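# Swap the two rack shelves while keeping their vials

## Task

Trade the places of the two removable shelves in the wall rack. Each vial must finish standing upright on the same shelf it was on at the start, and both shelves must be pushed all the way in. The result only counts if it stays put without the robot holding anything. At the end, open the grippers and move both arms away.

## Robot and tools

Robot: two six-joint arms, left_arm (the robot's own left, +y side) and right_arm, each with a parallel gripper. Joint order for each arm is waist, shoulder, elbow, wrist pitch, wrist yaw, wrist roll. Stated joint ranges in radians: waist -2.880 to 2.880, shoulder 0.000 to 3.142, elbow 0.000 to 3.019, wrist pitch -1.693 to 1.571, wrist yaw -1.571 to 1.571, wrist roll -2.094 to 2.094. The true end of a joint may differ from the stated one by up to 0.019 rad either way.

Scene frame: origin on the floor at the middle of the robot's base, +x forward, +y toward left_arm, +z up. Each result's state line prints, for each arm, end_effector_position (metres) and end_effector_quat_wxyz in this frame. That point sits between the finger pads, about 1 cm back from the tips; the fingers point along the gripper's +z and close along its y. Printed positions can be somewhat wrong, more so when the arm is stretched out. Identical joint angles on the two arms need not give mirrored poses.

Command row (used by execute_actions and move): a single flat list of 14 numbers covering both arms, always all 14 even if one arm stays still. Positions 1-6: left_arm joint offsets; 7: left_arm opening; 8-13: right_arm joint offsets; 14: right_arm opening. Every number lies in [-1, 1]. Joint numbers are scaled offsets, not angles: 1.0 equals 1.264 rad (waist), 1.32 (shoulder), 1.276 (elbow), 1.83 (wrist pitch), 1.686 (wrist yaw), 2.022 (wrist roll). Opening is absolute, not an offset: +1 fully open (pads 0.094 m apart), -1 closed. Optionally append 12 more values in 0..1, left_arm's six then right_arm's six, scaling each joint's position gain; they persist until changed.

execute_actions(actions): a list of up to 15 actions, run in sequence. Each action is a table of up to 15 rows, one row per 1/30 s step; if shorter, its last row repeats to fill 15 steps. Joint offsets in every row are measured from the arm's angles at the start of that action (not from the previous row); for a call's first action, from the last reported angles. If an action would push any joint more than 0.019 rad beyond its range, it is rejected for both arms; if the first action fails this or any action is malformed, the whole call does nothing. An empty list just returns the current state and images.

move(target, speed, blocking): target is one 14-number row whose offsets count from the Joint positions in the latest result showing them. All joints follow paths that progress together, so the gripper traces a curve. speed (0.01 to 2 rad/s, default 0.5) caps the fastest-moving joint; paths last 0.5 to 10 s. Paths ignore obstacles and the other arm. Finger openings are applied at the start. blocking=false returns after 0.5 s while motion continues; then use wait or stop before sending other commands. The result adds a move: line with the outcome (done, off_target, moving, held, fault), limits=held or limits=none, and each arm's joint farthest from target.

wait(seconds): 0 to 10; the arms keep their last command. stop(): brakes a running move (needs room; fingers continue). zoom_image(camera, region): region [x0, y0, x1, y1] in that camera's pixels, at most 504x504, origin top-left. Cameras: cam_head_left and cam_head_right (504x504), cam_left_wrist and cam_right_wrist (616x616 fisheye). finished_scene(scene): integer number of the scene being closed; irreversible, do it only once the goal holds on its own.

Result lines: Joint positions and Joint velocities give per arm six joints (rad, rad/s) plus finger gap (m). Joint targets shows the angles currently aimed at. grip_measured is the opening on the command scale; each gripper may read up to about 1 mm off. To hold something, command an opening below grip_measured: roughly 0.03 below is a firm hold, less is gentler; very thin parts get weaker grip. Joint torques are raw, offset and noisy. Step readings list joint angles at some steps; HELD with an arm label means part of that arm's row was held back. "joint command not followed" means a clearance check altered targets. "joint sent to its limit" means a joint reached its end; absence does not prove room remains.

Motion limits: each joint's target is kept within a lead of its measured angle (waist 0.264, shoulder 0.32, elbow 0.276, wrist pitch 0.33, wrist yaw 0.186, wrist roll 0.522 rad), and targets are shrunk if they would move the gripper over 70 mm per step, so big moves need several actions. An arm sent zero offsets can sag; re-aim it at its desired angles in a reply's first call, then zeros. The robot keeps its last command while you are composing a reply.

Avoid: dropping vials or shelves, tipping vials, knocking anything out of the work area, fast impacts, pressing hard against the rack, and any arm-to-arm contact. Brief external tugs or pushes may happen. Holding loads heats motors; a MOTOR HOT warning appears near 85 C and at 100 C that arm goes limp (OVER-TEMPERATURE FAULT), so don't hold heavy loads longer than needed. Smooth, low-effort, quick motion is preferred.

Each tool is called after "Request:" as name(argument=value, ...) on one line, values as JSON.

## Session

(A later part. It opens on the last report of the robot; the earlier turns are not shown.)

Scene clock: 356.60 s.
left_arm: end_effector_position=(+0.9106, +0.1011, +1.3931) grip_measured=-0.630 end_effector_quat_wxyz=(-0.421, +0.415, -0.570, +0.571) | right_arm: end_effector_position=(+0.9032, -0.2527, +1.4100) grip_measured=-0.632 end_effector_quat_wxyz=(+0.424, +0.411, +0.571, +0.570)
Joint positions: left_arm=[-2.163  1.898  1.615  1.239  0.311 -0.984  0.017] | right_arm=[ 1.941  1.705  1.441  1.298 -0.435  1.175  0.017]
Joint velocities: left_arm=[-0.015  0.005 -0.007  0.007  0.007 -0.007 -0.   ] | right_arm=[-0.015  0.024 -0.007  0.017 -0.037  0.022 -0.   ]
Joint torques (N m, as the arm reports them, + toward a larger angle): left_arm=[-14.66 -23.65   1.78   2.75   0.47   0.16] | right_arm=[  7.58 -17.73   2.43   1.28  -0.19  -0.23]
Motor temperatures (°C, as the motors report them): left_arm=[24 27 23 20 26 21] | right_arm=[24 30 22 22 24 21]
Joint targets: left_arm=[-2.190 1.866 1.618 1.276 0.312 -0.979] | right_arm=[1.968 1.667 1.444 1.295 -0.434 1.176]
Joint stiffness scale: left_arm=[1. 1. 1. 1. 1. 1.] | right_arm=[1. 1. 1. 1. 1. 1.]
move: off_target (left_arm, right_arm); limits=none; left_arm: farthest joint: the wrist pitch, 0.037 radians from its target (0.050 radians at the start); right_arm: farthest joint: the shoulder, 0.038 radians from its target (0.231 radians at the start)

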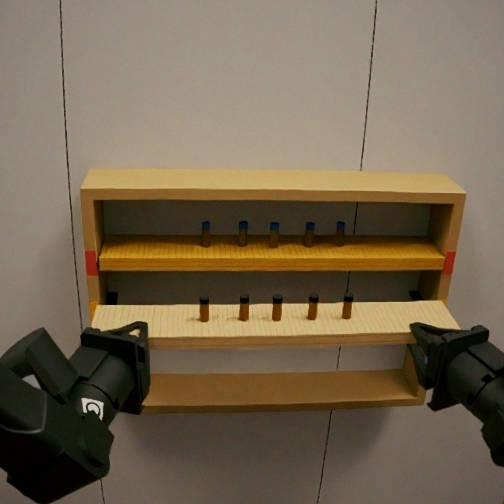

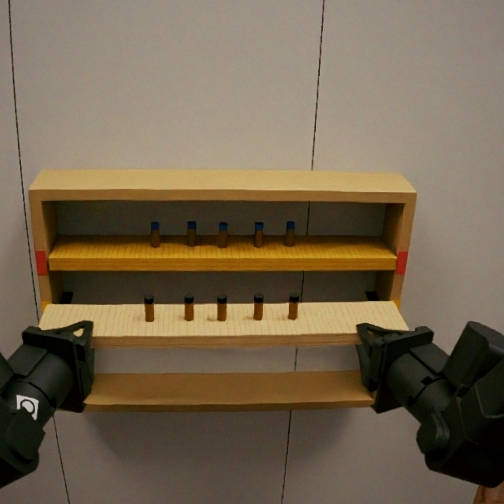

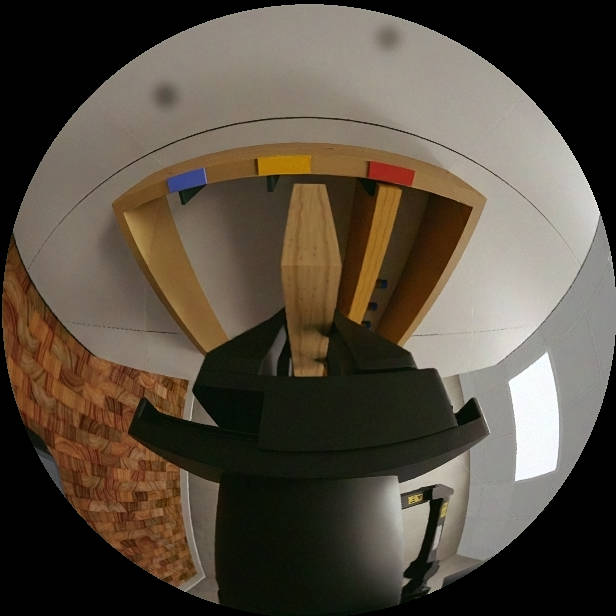

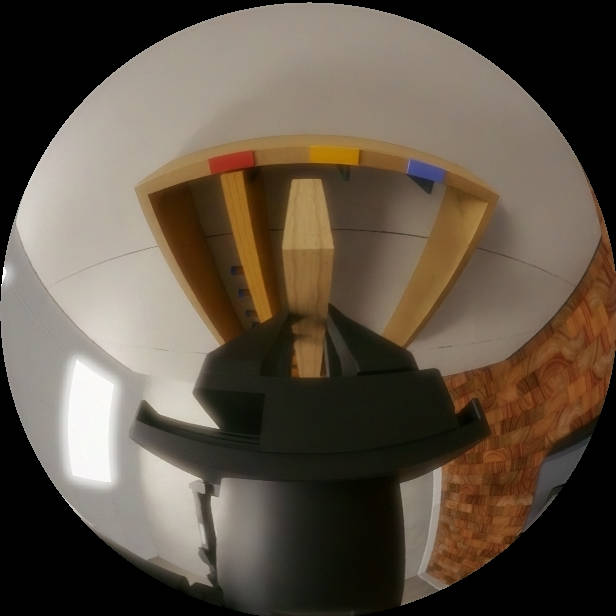

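Request:
move(target=[-0.008,0.035,0.162,-0.073,0,0,-0.72,0.028,0.041,0.162,-0.074,0.004,0,-0.72], speed=0.06)

Scene clock: 367.50 s.
left_arm: end_effector_position=(+0.9583, +0.1009, +1.3861) grip_measured=-0.630 end_effector_quat_wxyz=(-0.422, +0.416, -0.570, +0.569) | right_arm: end_effector_position=(+0.9527, -0.2543, +1.4033) grip_measured=-0.632 end_effector_quat_wxyz=(+0.423, +0.412, +0.571, +0.570)
Joint positions: left_arm=[-2.162  1.945  1.794  1.108  0.306 -0.984  0.017] | right_arm=[ 1.947  1.748  1.613  1.165 -0.431  1.173  0.017]
Joint velocities: left_arm=[-0.015 -0.005  0.002 -0.002  0.11   0.037  0.001] | right_arm=[ 0.005  0.005 -0.012  0.012  0.022 -0.007  0.   ]
Joint torques (N m, as the arm reports them, + toward a larger angle): left_arm=[-13.72 -22.18   4.46   1.34   0.71   0.11] | right_arm=[  8.03 -15.13   5.45   1.2   -0.16  -0.21]
Motor temperatures (°C, as the motors report them): left_arm=[25 27 23 20 26 21] | right_arm=[25 30 22 22 23 21]
Joint targets: left_arm=[-2.173 1.944 1.822 1.106 0.311 -0.984] | right_arm=[1.977 1.759 1.648 1.162 -0.429 1.175]
Joint stiffness scale: left_arm=[1. 1. 1. 1. 1. 1.] | right_arm=[1. 1. 1. 1. 1. 1.]
move: off_target (left_arm, right_arm); limits=none; left_arm: farthest joint: the elbow, 0.028 radians from its target (0.207 radians at the start); right_arm: farthest joint: the elbow, 0.034 radians from its target (0.207 radians at the start)

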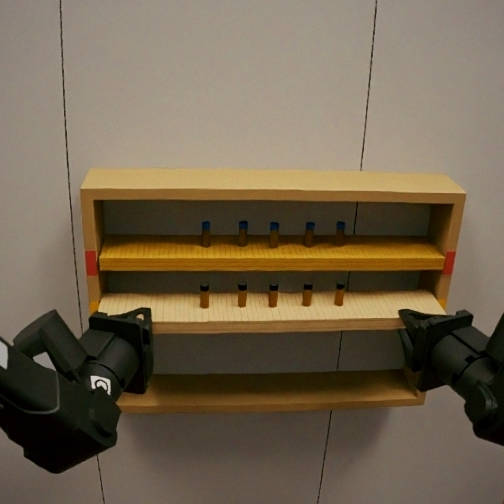

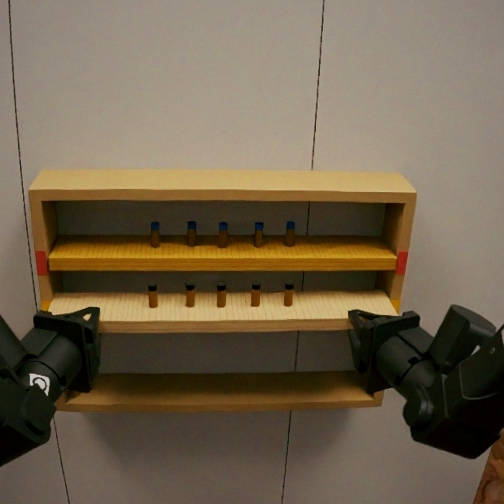

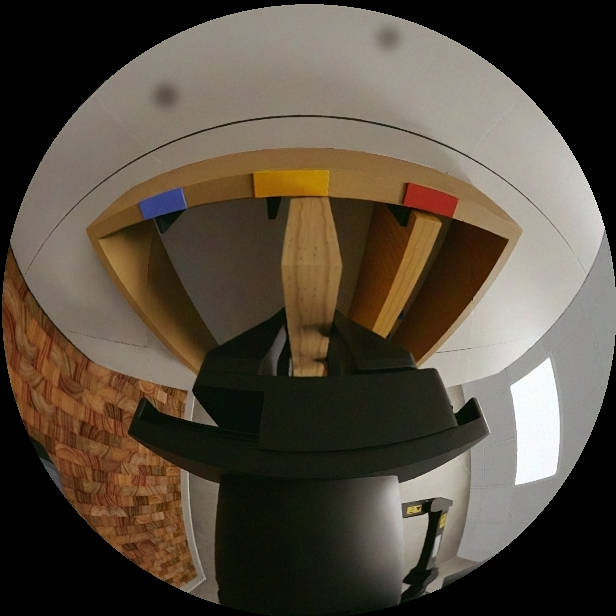

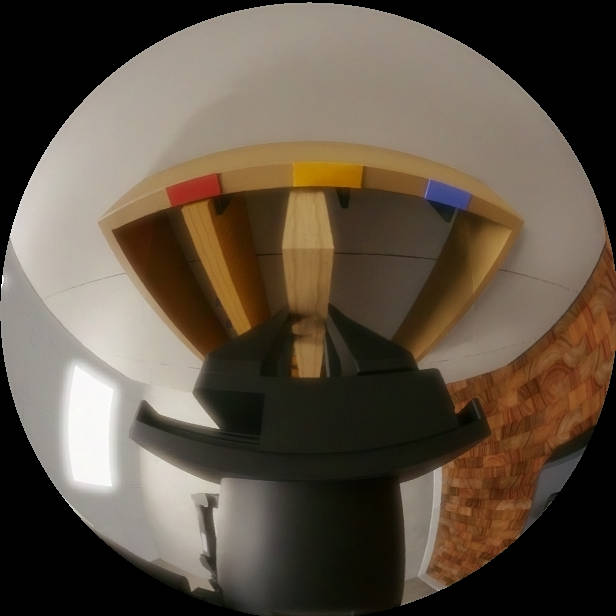

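Request:
move(target=[0,0.065,0.226,-0.097,0.006,-0.003,-0.72,0.028,0.074,0.211,-0.089,0.004,0,-0.72], speed=0.07)

Scene clock: 378.97 s.
left_arm: end_effector_position=(+1.0140, +0.1000, +1.3776) grip_measured=-0.630 end_effector_quat_wxyz=(-0.422, +0.416, -0.571, +0.568) | right_arm: end_effector_position=(+1.0072, -0.2560, +1.3941) grip_measured=-0.632 end_effector_quat_wxyz=(+0.424, +0.413, +0.570, +0.570)
Joint positions: left_arm=[-2.161  2.028  2.048  0.936  0.308 -0.983  0.017] | right_arm=[ 1.953  1.824  1.839  1.015 -0.427  1.169  0.017]
Joint velocities: left_arm=[-0.015  0.005 -0.012 -0.007  0.066  0.037 -0.002] | right_arm=[-0.015  0.005  0.002 -0.012 -0.007 -0.007 -0.001]
Joint torques (N m, as the arm reports them, + toward a larger angle): left_arm=[-13.7  -23.41   5.85   1.26   0.92   0.05] | right_arm=[  8.71 -15.52   7.13   0.84  -0.15  -0.2 ]
Motor temperatures (°C, as the motors report them): left_arm=[25 27 23 20 26 21] | right_arm=[25 30 23 22 23 21]
Joint targets: left_arm=[-2.162 2.031 2.082 0.931 0.316 -0.990] | right_arm=[1.983 1.846 1.883 1.002 -0.424 1.173]
Joint stiffness scale: left_arm=[1. 1. 1. 1. 1. 1.] | right_arm=[1. 1. 1. 1. 1. 1.]
move: off_target (left_arm, right_arm); limits=none; left_arm: farthest joint: the elbow, 0.034 radians from its target (0.289 radians at the start); right_arm: farthest joint: the elbow, 0.043 radians from its target (0.269 radians at the start)

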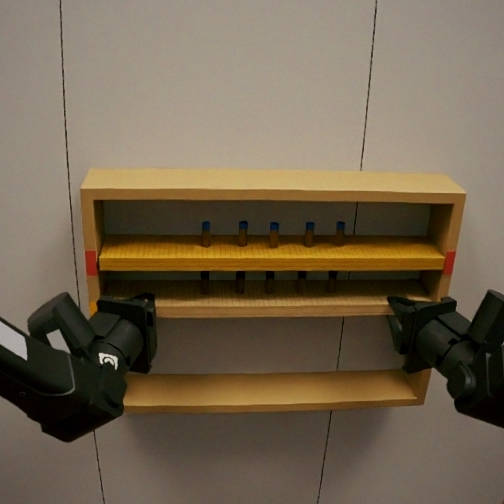

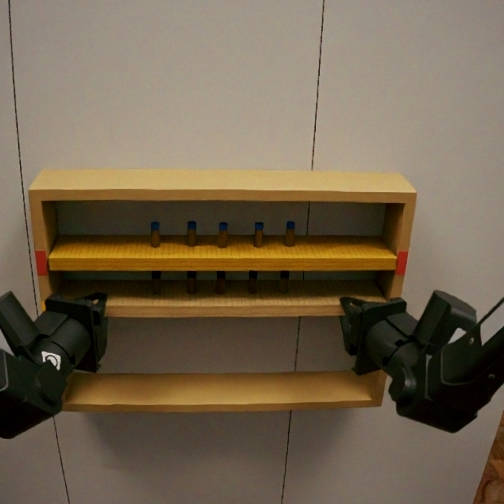

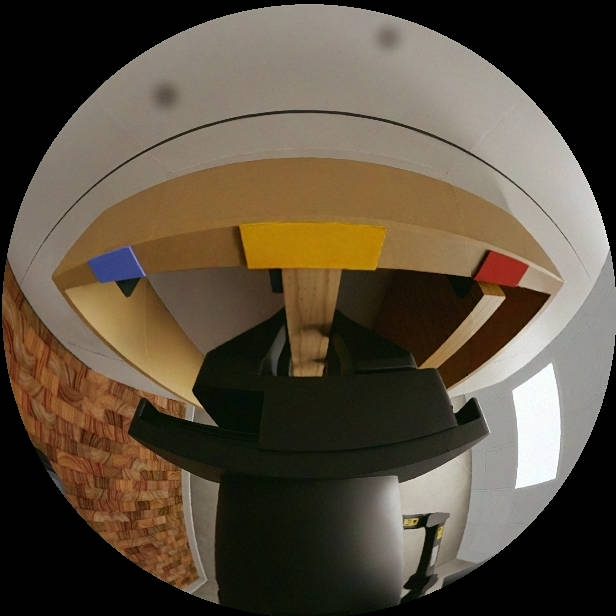

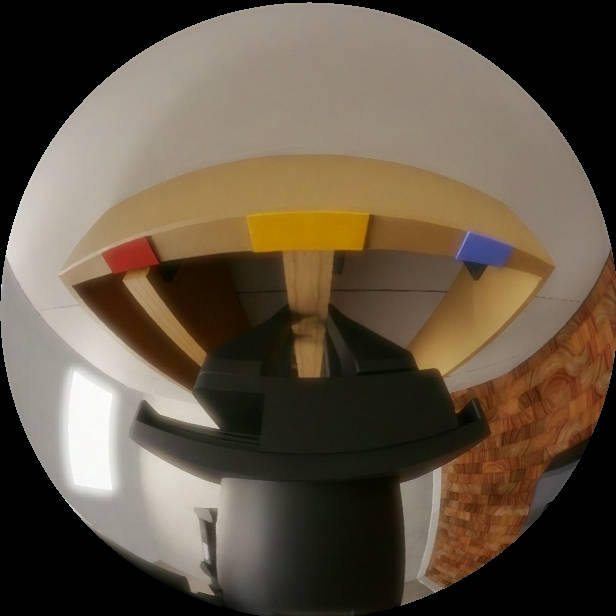

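Request:
move(target=[0,0.009,0.046,-0.012,0,0,-0.72,0.02,0.02,0.05,-0.012,0,0,-0.72], speed=0.03)

Scene clock: 386.47 s.
left_arm: end_effector_position=(+1.0147, +0.1000, +1.3776) grip_measured=-0.630 end_effector_quat_wxyz=(-0.422, +0.414, -0.572, +0.569) | right_arm: end_effector_position=(+1.0074, -0.2556, +1.3942) grip_measured=-0.632 end_effector_quat_wxyz=(+0.424, +0.412, +0.570, +0.571)
Joint positions: left_arm=[-2.161  2.03   2.052  0.934  0.31  -0.982  0.017] | right_arm=[ 1.953  1.826  1.841  1.015 -0.429  1.169  0.017]
Joint velocities: left_arm=[ 0.005 -0.015 -0.007 -0.012 -0.066 -0.037 -0.   ] | right_arm=[-0.015 -0.015 -0.017 -0.017 -0.051 -0.066 -0.   ]
Joint torques (N m, as the arm reports them, + toward a larger angle): left_arm=[-13.66 -22.81   7.43   0.75   0.32   0.1 ] | right_arm=[  8.13 -15.24   8.39   0.58  -0.13  -0.23]
Motor temperatures (°C, as the motors report them): left_arm=[25 27 24 20 26 21] | right_arm=[25 30 23 22 23 21]
Joint targets: left_arm=[-2.161 2.040 2.107 0.914 0.307 -0.983] | right_arm=[1.978 1.851 1.903 0.993 -0.427 1.169]
Joint stiffness scale: left_arm=[1. 1. 1. 1. 1. 1.] | right_arm=[1. 1. 1. 1. 1. 1.]
move: off_target (left_arm, right_arm); limits=none; left_arm: farthest joint: the elbow, 0.054 radians from its target (0.059 radians at the start); right_arm: farthest joint: the elbow, 0.062 radians from its target (0.064 radians at the start)

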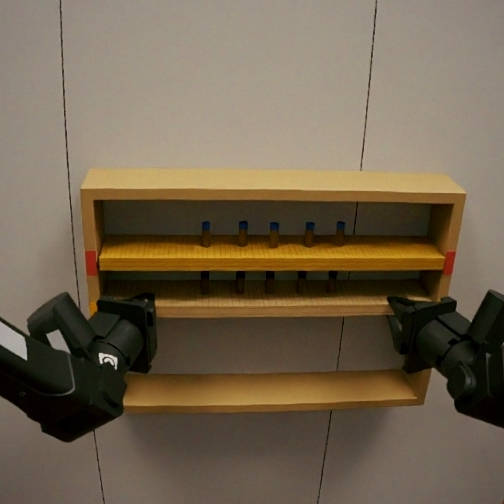

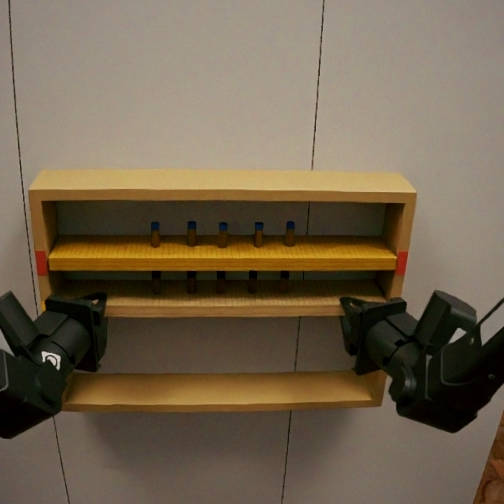

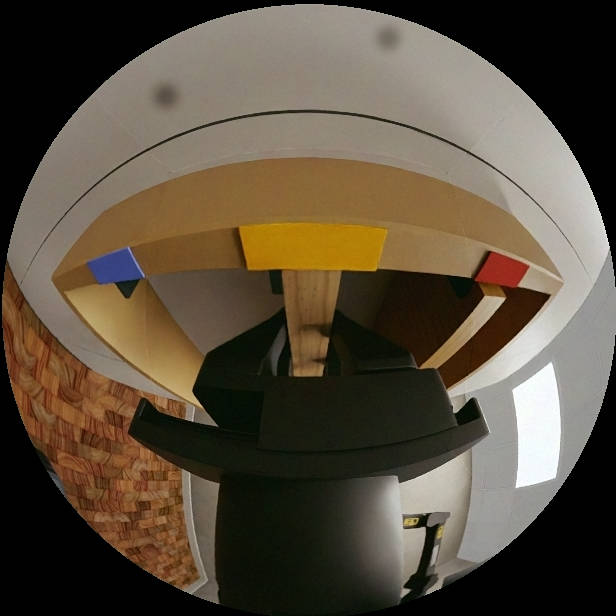

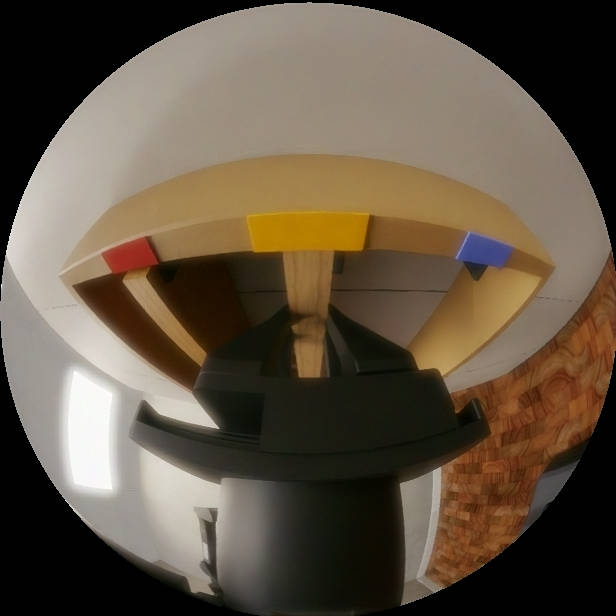

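Request:
execute_actions(actions=[[[0,0,0,0,0,0,-0.72,0,0,0,0,0,0,-0.72]],[[0,0,0,0,0,0,-0.2,0,0,0,0,0,0,-0.2]]])

Request:
move(target=[0.008,-0.071,-0.217,0.118,0.002,0,-0.2,-0.018,-0.058,-0.169,0.095,0,0.006,-0.2], speed=0.15)

Scene clock: 395.50 s.
left_arm: end_effector_position=(+1.0138, +0.0995, +1.3769) grip_measured=-0.202 end_effector_quat_wxyz=(-0.421, +0.415, -0.572, +0.569) | right_arm: end_effector_position=(+1.0067, -0.2553, +1.3935) grip_measured=-0.203 end_effector_quat_wxyz=(+0.423, +0.412, +0.570, +0.571)
Joint positions: left_arm=[-2.161  2.03   2.05   0.934  0.31  -0.982  0.037] | right_arm=[ 1.953  1.826  1.839  1.015 -0.429  1.169  0.037]
Joint velocities: left_arm=[-0.015  0.005 -0.002  0.017  0.022  0.081 -0.001] | right_arm=[ 0.005  0.005 -0.012  0.012 -0.066  0.022 -0.   ]
Joint torques (N m, as the arm reports them, + toward a larger angle): left_arm=[-13.45 -23.81   3.42   1.45   0.45   0.11] | right_arm=[  6.32 -17.2    4.37   1.32  -0.24  -0.24]
Motor temperatures (°C, as the motors report them): left_arm=[25 27 25 20 26 21] | right_arm=[25 30 24 22 23 21]
Joint targets: left_arm=[-2.161 2.030 2.050 0.934 0.310 -0.982] | right_arm=[1.953 1.826 1.839 1.015 -0.429 1.169]
Joint stiffness scale: left_arm=[1. 1. 1. 1. 1. 1.] | right_arm=[1. 1. 1. 1. 1. 1.]
Step readings (joint positions; steps 1 to 15: 1st action; 16 to 30: 2nd action):
0: left_arm=[-2.161 2.030 2.052 0.934 0.310 -0.982] | right_arm=[1.953 1.826 1.841 1.015 -0.429 1.169]
1: left_arm=[-2.161 2.030 2.050 0.934 0.310 -0.982] | right_arm=[1.953 1.826 1.839 1.015 -0.429 1.169]
2: left_arm=[-2.161 2.030 2.050 0.934 0.310 -0.982] | right_arm=[1.953 1.826 1.839 1.015 -0.429 1.169]
4: left_arm=[-2.161 2.030 2.050 0.934 0.310 -0.982] | right_arm=[1.953 1.826 1.839 1.015 -0.429 1.169]
8: left_arm=[-2.161 2.030 2.050 0.934 0.310 -0.982] | right_arm=[1.953 1.826 1.839 1.015 -0.429 1.169]
15: left_arm=[-2.161 2.030 2.050 0.934 0.310 -0.982] | right_arm=[1.953 1.826 1.839 1.015 -0.429 1.169]
16: left_arm=[-2.161 2.030 2.050 0.934 0.310 -0.982] | right_arm=[1.953 1.826 1.839 1.015 -0.429 1.169]
17: left_arm=[-2.161 2.030 2.050 0.934 0.310 -0.982] | right_arm=[1.953 1.826 1.839 1.015 -0.429 1.169]
19: left_arm=[-2.161 2.030 2.050 0.934 0.310 -0.982] | right_arm=[1.953 1.826 1.839 1.015 -0.429 1.169]
23: left_arm=[-2.161 2.030 2.050 0.934 0.310 -0.982] | right_arm=[1.953 1.826 1.839 1.015 -0.429 1.169]
30: Joint positions above

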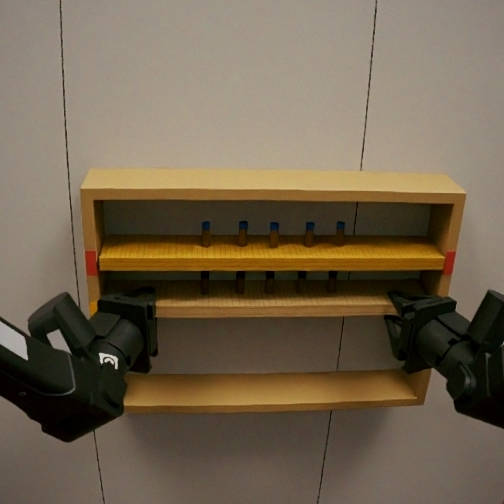

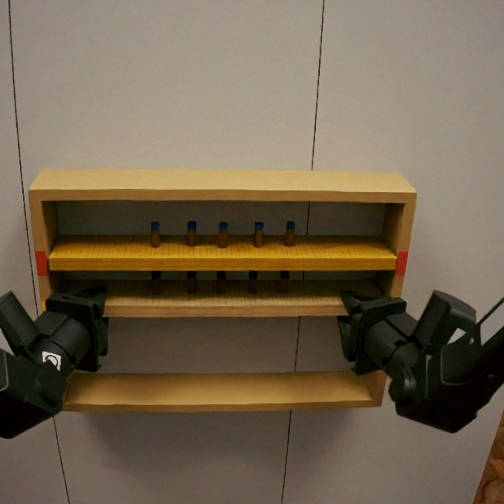

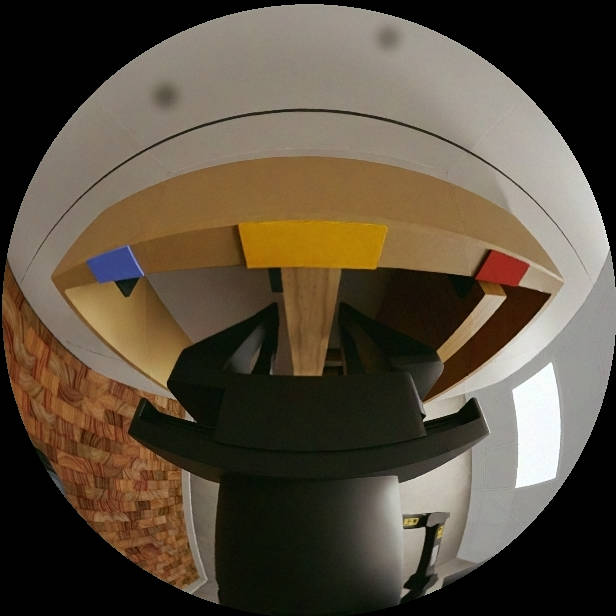

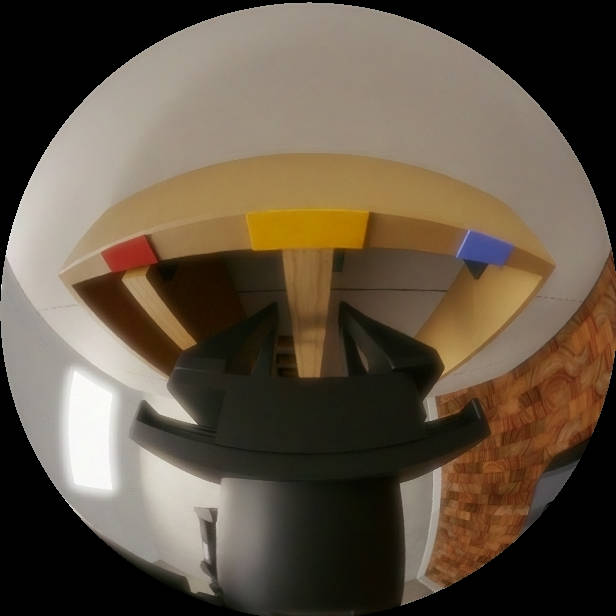

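Scene clock: 397.67 s.
left_arm: end_effector_position=(+0.9478, +0.0969, +1.3792) grip_measured=-0.202 end_effector_quat_wxyz=(-0.419, +0.415, -0.573, +0.568) | right_arm: end_effector_position=(+0.9482, -0.2463, +1.3908) grip_measured=-0.202 end_effector_quat_wxyz=(+0.419, +0.415, +0.573, +0.569)
Joint positions: left_arm=[-2.161  1.953  1.776  1.127  0.31  -0.982  0.038] | right_arm=[ 1.952  1.775  1.625  1.166 -0.429  1.169  0.037]
Joint velocities: left_arm=[-0.015 -0.015 -0.002  0.002 -0.007  0.037 -0.001] | right_arm=[-0.015 -0.024  0.002  0.012  0.022  0.051 -0.   ]
Joint torques (N m, as the arm reports them, + toward a larger angle): left_arm=[-11.83 -23.45   2.05   2.2    0.61   0.11] | right_arm=[  4.54 -17.83   2.96   2.05  -0.24  -0.13]
Motor temperatures (°C, as the motors report them): left_arm=[25 27 25 20 26 21] | right_arm=[25 30 24 22 23 21]
Joint targets: left_arm=[-2.150 1.936 1.773 1.150 0.313 -0.982] | right_arm=[1.930 1.749 1.623 1.189 -0.429 1.181]
Joint stiffness scale: left_arm=[1. 1. 1. 1. 1. 1.] | right_arm=[1. 1. 1. 1. 1. 1.]
move: off_target (left_arm, right_arm); limits=none; left_arm: farthest joint: the wrist pitch, 0.023 radians from its target (0.216 radians at the start); right_arm: farthest joint: the shoulder, 0.025 radians from its target (0.076 radians at the start)

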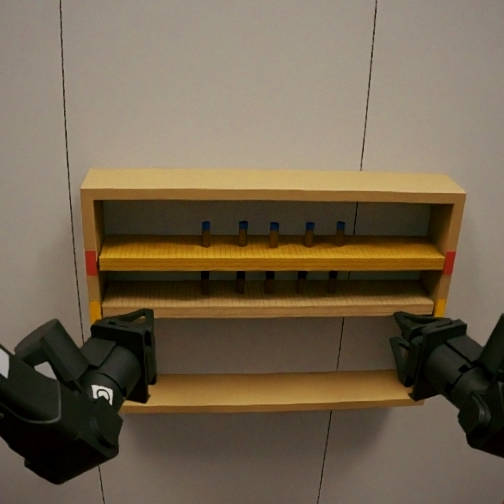

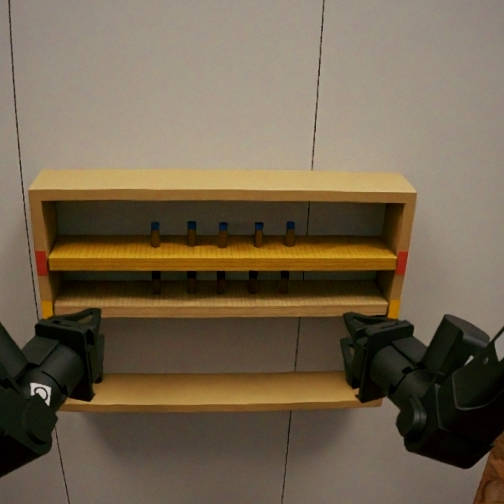

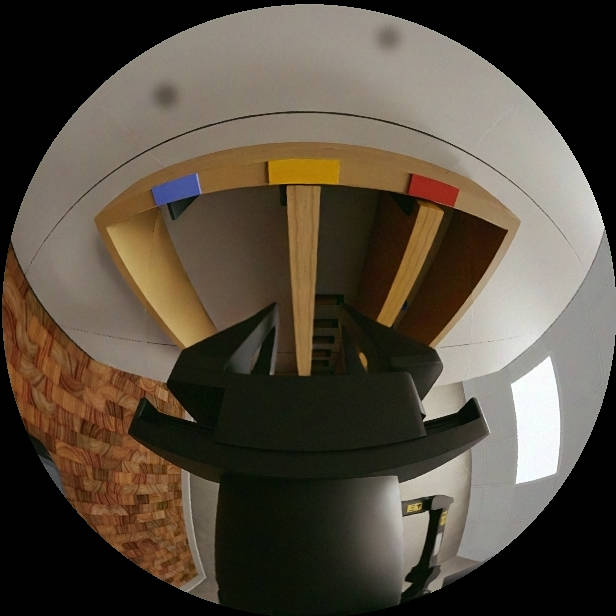

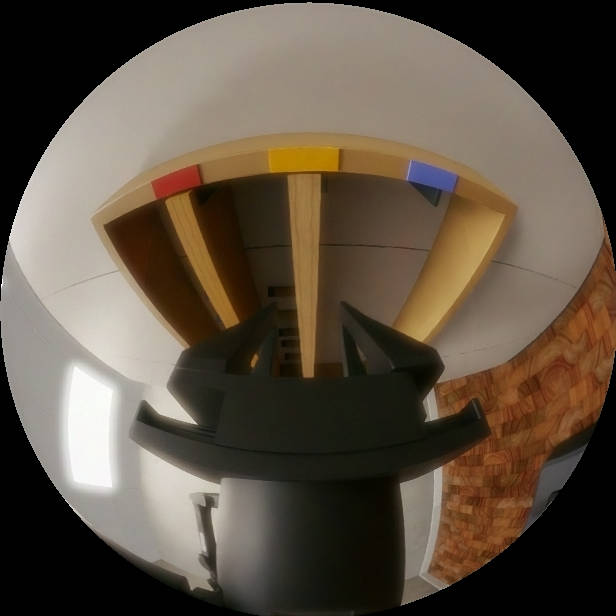

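Request:
move(target=[-0.064,-0.136,-0.133,-0.013,-0.024,0.032,-0.2,0.045,-0.159,-0.118,-0.033,0.017,-0.025,-0.2], speed=0.2)

Request:
move(target=[0,0.052,0.184,-0.092,0,0,-0.2,0.02,0.056,0.166,-0.079,0.006,-0.008,-0.2], speed=0.12)

Scene clock: 409.20 s.
left_arm: end_effector_position=(+0.9515, +0.0990, +1.4565) grip_measured=-0.202 end_effector_quat_wxyz=(-0.421, +0.415, -0.570, +0.570) | right_arm: end_effector_position=(+0.9559, -0.2573, +1.4714) grip_measured=-0.202 end_effector_quat_wxyz=(+0.424, +0.413, +0.571, +0.569)
Joint positions: left_arm=[-2.226  1.785  1.609  1.118  0.273 -0.932  0.038] | right_arm=[ 1.99   1.584  1.477  1.119 -0.405  1.132  0.037]
Joint velocities: left_arm=[ 0.005 -0.015 -0.002  0.007 -0.037 -0.051 -0.001] | right_arm=[-0.005 -0.015 -0.012 -0.012 -0.037  0.007  0.001]
Joint torques (N m, as the arm reports them, + toward a larger angle): left_arm=[-13.71 -22.22   1.99   0.82   0.34   0.24] | right_arm=[  7.01 -16.97   3.27   0.83  -0.09  -0.34]
Motor temperatures (°C, as the motors report them): left_arm=[25 28 24 20 26 21] | right_arm=[25 30 23 22 23 21]
Joint targets: left_arm=[-2.241 1.774 1.606 1.103 0.270 -0.917] | right_arm=[2.008 1.565 1.475 1.106 -0.400 1.119]
Joint stiffness scale: left_arm=[1. 1. 1. 1. 1. 1.] | right_arm=[1. 1. 1. 1. 1. 1.]
move: done; limits=none; left_arm: farthest joint: the waist, 0.016 radians from its target (0.081 radians at the start); right_arm: farthest joint: the waist, 0.019 radians from its target (0.057 radians at the start)

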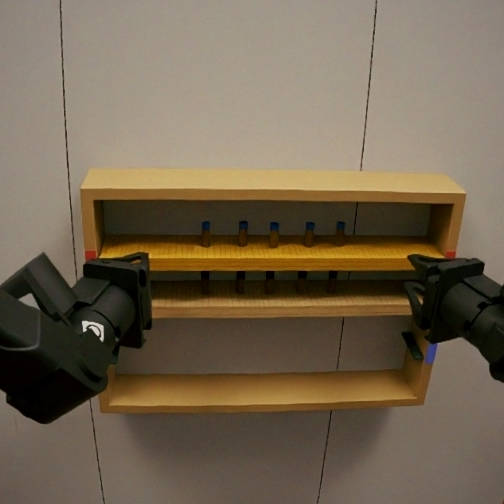

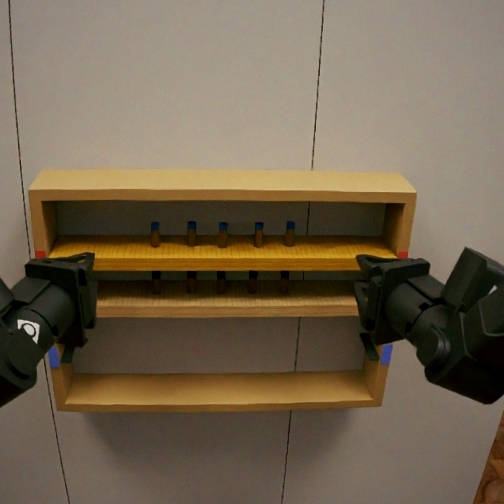

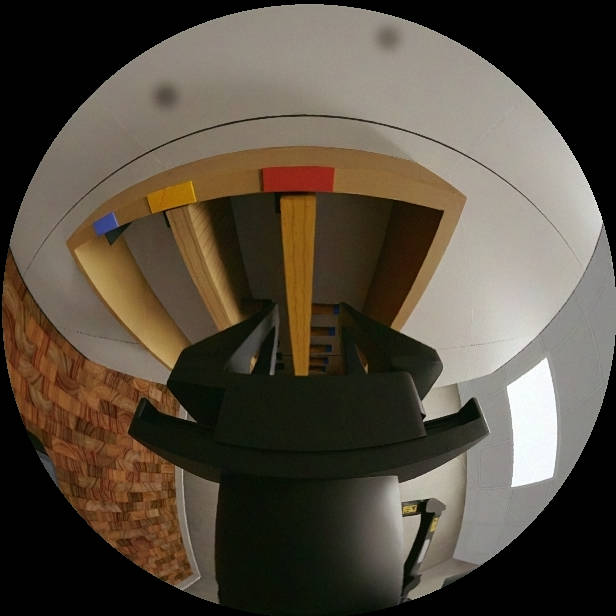

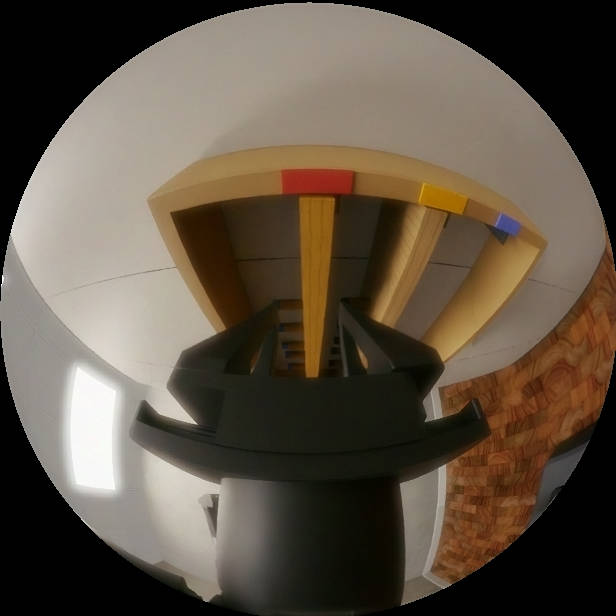

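Scene clock: 411.47 s.
left_arm: end_effector_position=(+1.0094, +0.1015, +1.4579) grip_measured=-0.202 end_effector_quat_wxyz=(-0.423, +0.415, -0.568, +0.570) | right_arm: end_effector_position=(+1.0079, -0.2626, +1.4733) grip_measured=-0.202 end_effector_quat_wxyz=(+0.427, +0.413, +0.569, +0.568)
Joint positions: left_arm=[-2.226  1.836  1.82   0.963  0.273 -0.932  0.038] | right_arm=[ 1.995  1.631  1.66   0.988 -0.4    1.128  0.037]
Joint velocities: left_arm=[ 0.005  0.005 -0.012 -0.002 -0.051 -0.007 -0.001] | right_arm=[ 0.005 -0.005  0.002  0.002  0.037 -0.007  0.001]
Joint torques (N m, as the arm reports them, + toward a larger angle): left_arm=[-13.02 -21.63   4.87   0.88   0.5    0.11] | right_arm=[  7.45 -14.95   6.36   0.8   -0.09  -0.32]
Motor temperatures (°C, as the motors report them): left_arm=[25 28 24 20 25 21] | right_arm=[25 30 23 22 23 21]
Joint targets: left_arm=[-2.226 1.853 1.844 0.949 0.273 -0.932] | right_arm=[2.015 1.658 1.689 0.975 -0.395 1.115]
Joint stiffness scale: left_arm=[1. 1. 1. 1. 1. 1.] | right_arm=[1. 1. 1. 1. 1. 1.]
move: off_target (left_arm, right_arm); limits=none; left_arm: farthest joint: the elbow, 0.023 radians from its target (0.235 radians at the start); right_arm: farthest joint: the elbow, 0.029 radians from its target (0.212 radians at the start)

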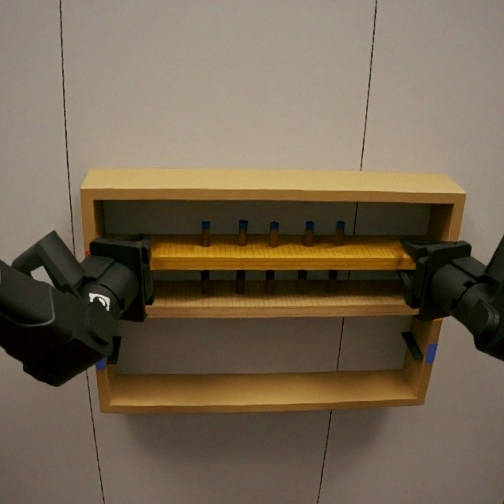

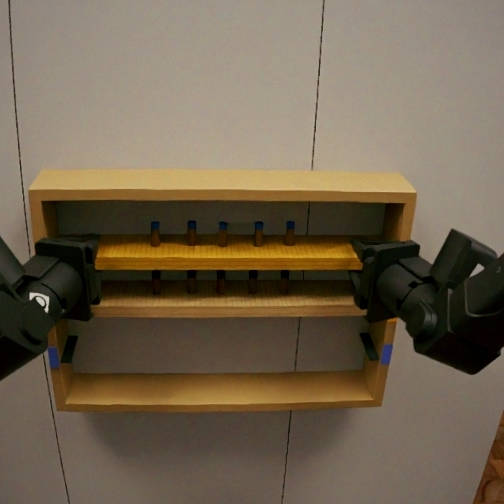

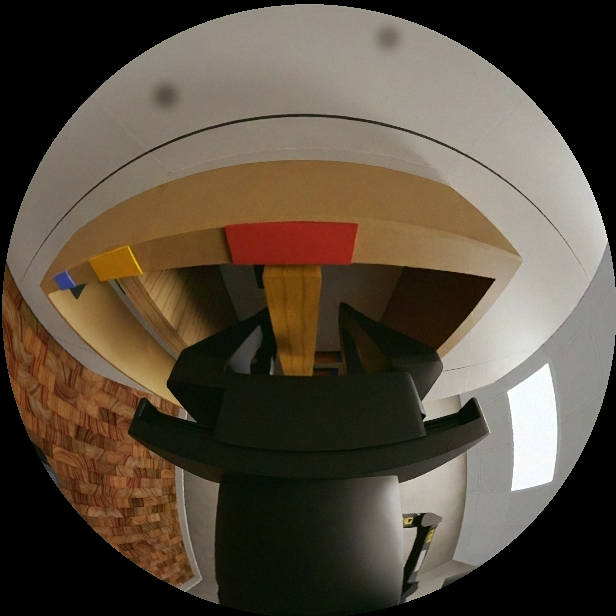

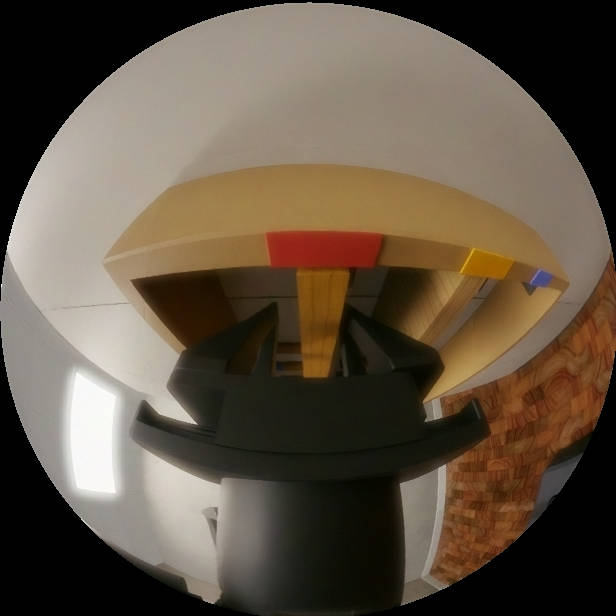

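Request:
move(target=[0,0.019,0.01,0,0,0,-0.2,0,0.024,0.01,0,0,0,-0.2], speed=0.04)

Request:
execute_actions(actions=[[[0,0,0,0,0,0,-0.45,0,0,0,0,0,0,-0.45]],[[0,0,0,0,0,0,-0.6,0,0,0,0,0,0,-0.6]],[[0,0,0,0,0,0,-0.72,0,0,0,0,0,0,-0.72]]])

Scene clock: 422.13 s.
left_arm: end_effector_position=(+1.0050, +0.0963, +1.4507) grip_measured=-0.202 end_effector_quat_wxyz=(-0.419, +0.416, -0.572, +0.570) | right_arm: end_effector_position=(+1.0062, -0.2607, +1.4693) grip_measured=-0.202 end_effector_quat_wxyz=(+0.424, +0.414, +0.571, +0.568)
Joint positions: left_arm=[-2.226  1.848  1.82   0.963  0.273 -0.932  0.038] | right_arm=[ 1.995  1.636  1.66   0.988 -0.4    1.128  0.037]
Joint velocities: left_arm=[ 0.005 -0.015 -0.017 -0.022  0.007 -0.007 -0.001] | right_arm=[-0.015 -0.005 -0.002  0.017 -0.022  0.007 -0.   ]
Joint torques (N m, as the arm reports them, + toward a larger angle): left_arm=[-13.1  -21.73   4.03   1.38   0.5    0.11] | right_arm=[  5.94 -15.06   5.1    1.29  -0.25  -0.23]
Motor temperatures (°C, as the motors report them): left_arm=[25 27 24 20 25 21] | right_arm=[25 30 23 22 23 21]
Joint targets: left_arm=[-2.226 1.862 1.833 0.963 0.273 -0.932] | right_arm=[1.995 1.662 1.673 0.988 -0.400 1.128]
Joint stiffness scale: left_arm=[1. 1. 1. 1. 1. 1.] | right_arm=[1. 1. 1. 1. 1. 1.]
move: off_target (right_arm); limits=none; left_arm: farthest joint: the shoulder, 0.013 radians from its target (0.024 radians at the start); right_arm: farthest joint: the shoulder, 0.026 radians from its target (0.032 radians at the start)

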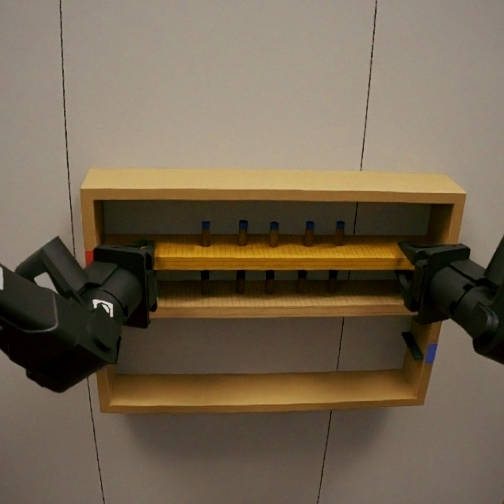

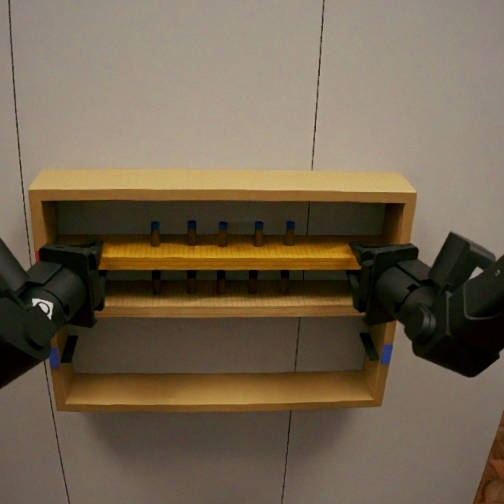

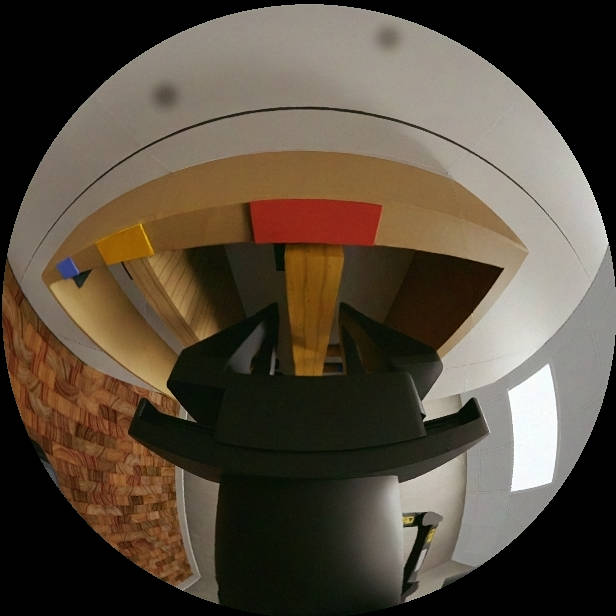

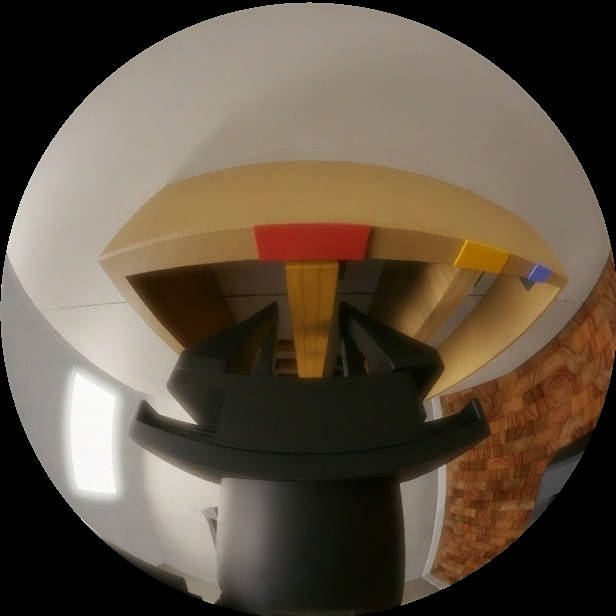

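Scene clock: 423.63 s.
left_arm: end_effector_position=(+1.0050, +0.0962, +1.4507) grip_measured=-0.630 end_effector_quat_wxyz=(-0.420, +0.415, -0.572, +0.570) | right_arm: end_effector_position=(+1.0055, -0.2605, +1.4686) grip_measured=-0.630 end_effector_quat_wxyz=(+0.424, +0.415, +0.571, +0.568)
Joint positions: left_arm=[-2.226  1.848  1.82   0.963  0.274 -0.928  0.017] | right_arm=[ 1.995  1.636  1.658  0.988 -0.399  1.127  0.017]
Joint velocities: left_arm=[-0.005 -0.024 -0.007 -0.012 -0.037 -0.066  0.001] | right_arm=[-0.005  0.005 -0.002 -0.012 -0.007  0.007 -0.001]
Joint torques (N m, as the arm reports them, + toward a larger angle): left_arm=[-13.06 -22.89   3.09   1.39   0.47   0.08] | right_arm=[  5.9  -16.71   4.26   1.29  -0.25  -0.21]
Motor temperatures (°C, as the motors report them): left_arm=[25 27 24 20 25 21] | right_arm=[25 30 23 22 23 21]
Joint targets: left_arm=[-2.226 1.848 1.820 0.963 0.273 -0.932] | right_arm=[1.995 1.636 1.658 0.988 -0.399 1.128]
Joint stiffness scale: left_arm=[1. 1. 1. 1. 1. 1.] | right_arm=[1. 1. 1. 1. 1. 1.]
Step readings (joint positions; steps 1 to 15: 1st action; 16 to 30: 2nd action; 31 to 45: 3rd action):
0: left_arm=[-2.226 1.848 1.820 0.963 0.273 -0.932] | right_arm=[1.995 1.636 1.660 0.988 -0.400 1.128]
1: left_arm=[-2.226 1.848 1.820 0.963 0.273 -0.932] | right_arm=[1.995 1.636 1.660 0.988 -0.400 1.128]
2: left_arm=[-2.226 1.848 1.820 0.963 0.273 -0.932] | right_arm=[1.995 1.636 1.660 0.988 -0.400 1.128]
4: left_arm=[-2.226 1.848 1.820 0.963 0.273 -0.932] | right_arm=[1.995 1.636 1.660 0.988 -0.400 1.128]
8: left_arm=[-2.226 1.848 1.820 0.963 0.273 -0.932] | right_arm=[1.995 1.636 1.660 0.988 -0.400 1.128]
15: left_arm=[-2.226 1.848 1.820 0.963 0.273 -0.932] | right_arm=[1.995 1.636 1.660 0.988 -0.400 1.128]
16: left_arm=[-2.226 1.848 1.820 0.963 0.273 -0.932] | right_arm=[1.995 1.636 1.660 0.988 -0.400 1.128]
17: left_arm=[-2.226 1.848 1.820 0.963 0.273 -0.932] | right_arm=[1.995 1.636 1.660 0.988 -0.400 1.128]
19: left_arm=[-2.226 1.848 1.820 0.963 0.273 -0.932] | right_arm=[1.995 1.636 1.658 0.988 -0.399 1.128]
23: left_arm=[-2.226 1.848 1.820 0.963 0.273 -0.932] | right_arm=[1.995 1.636 1.658 0.988 -0.399 1.128]
30: left_arm=[-2.226 1.848 1.820 0.963 0.273 -0.932] | right_arm=[1.995 1.636 1.658 0.988 -0.399 1.128]
31: left_arm=[-2.226 1.848 1.820 0.963 0.274 -0.930] | right_arm=[1.995 1.636 1.658 0.988 -0.399 1.128]
32: left_arm=[-2.226 1.848 1.820 0.963 0.274 -0.929] | right_arm=[1.995 1.636 1.658 0.988 -0.399 1.127]
34: left_arm=[-2.226 1.848 1.820 0.963 0.274 -0.928] | right_arm=[1.995 1.636 1.658 0.988 -0.399 1.127]
38: left_arm=[-2.226 1.848 1.820 0.963 0.274 -0.928] | right_arm=[1.995 1.636 1.658 0.988 -0.399 1.127]
45: Joint positions above

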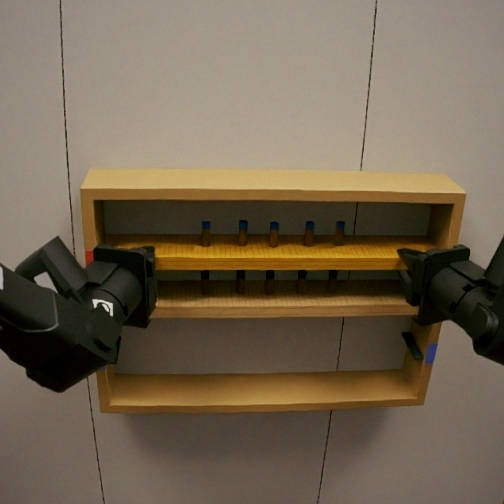

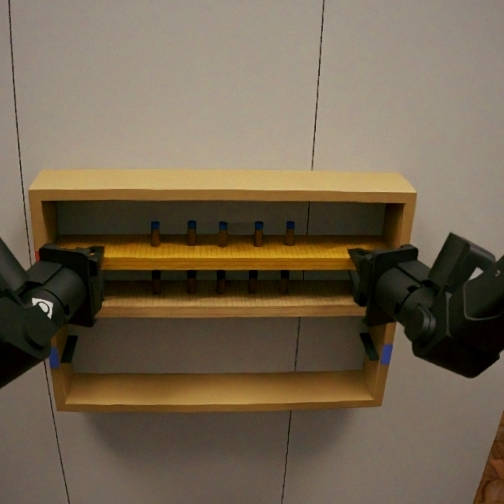

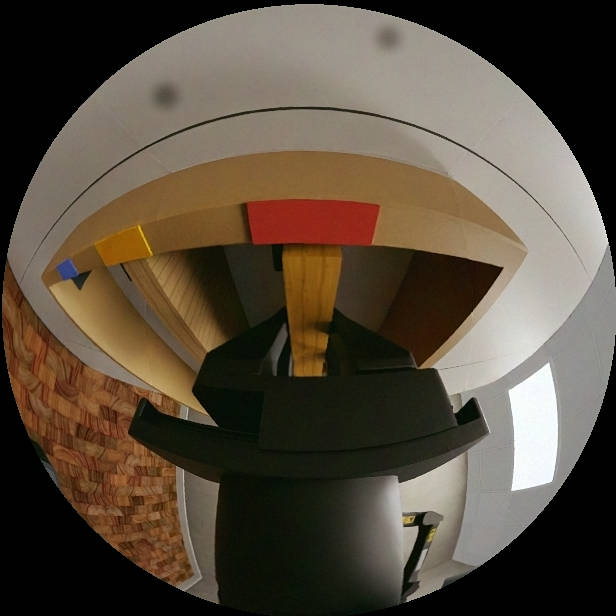

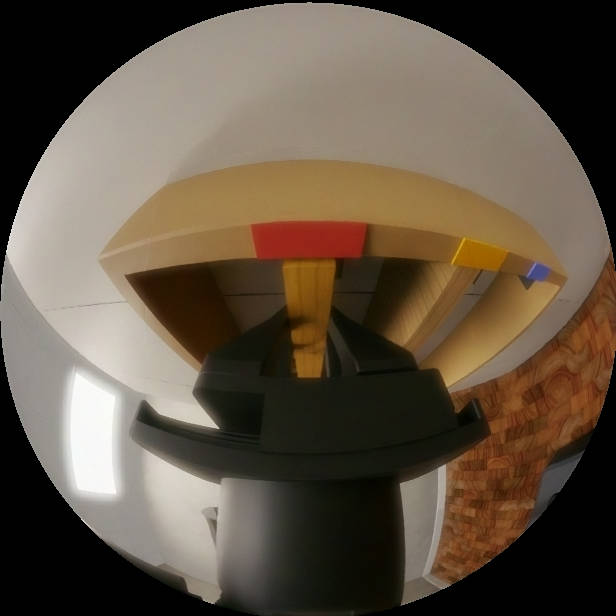

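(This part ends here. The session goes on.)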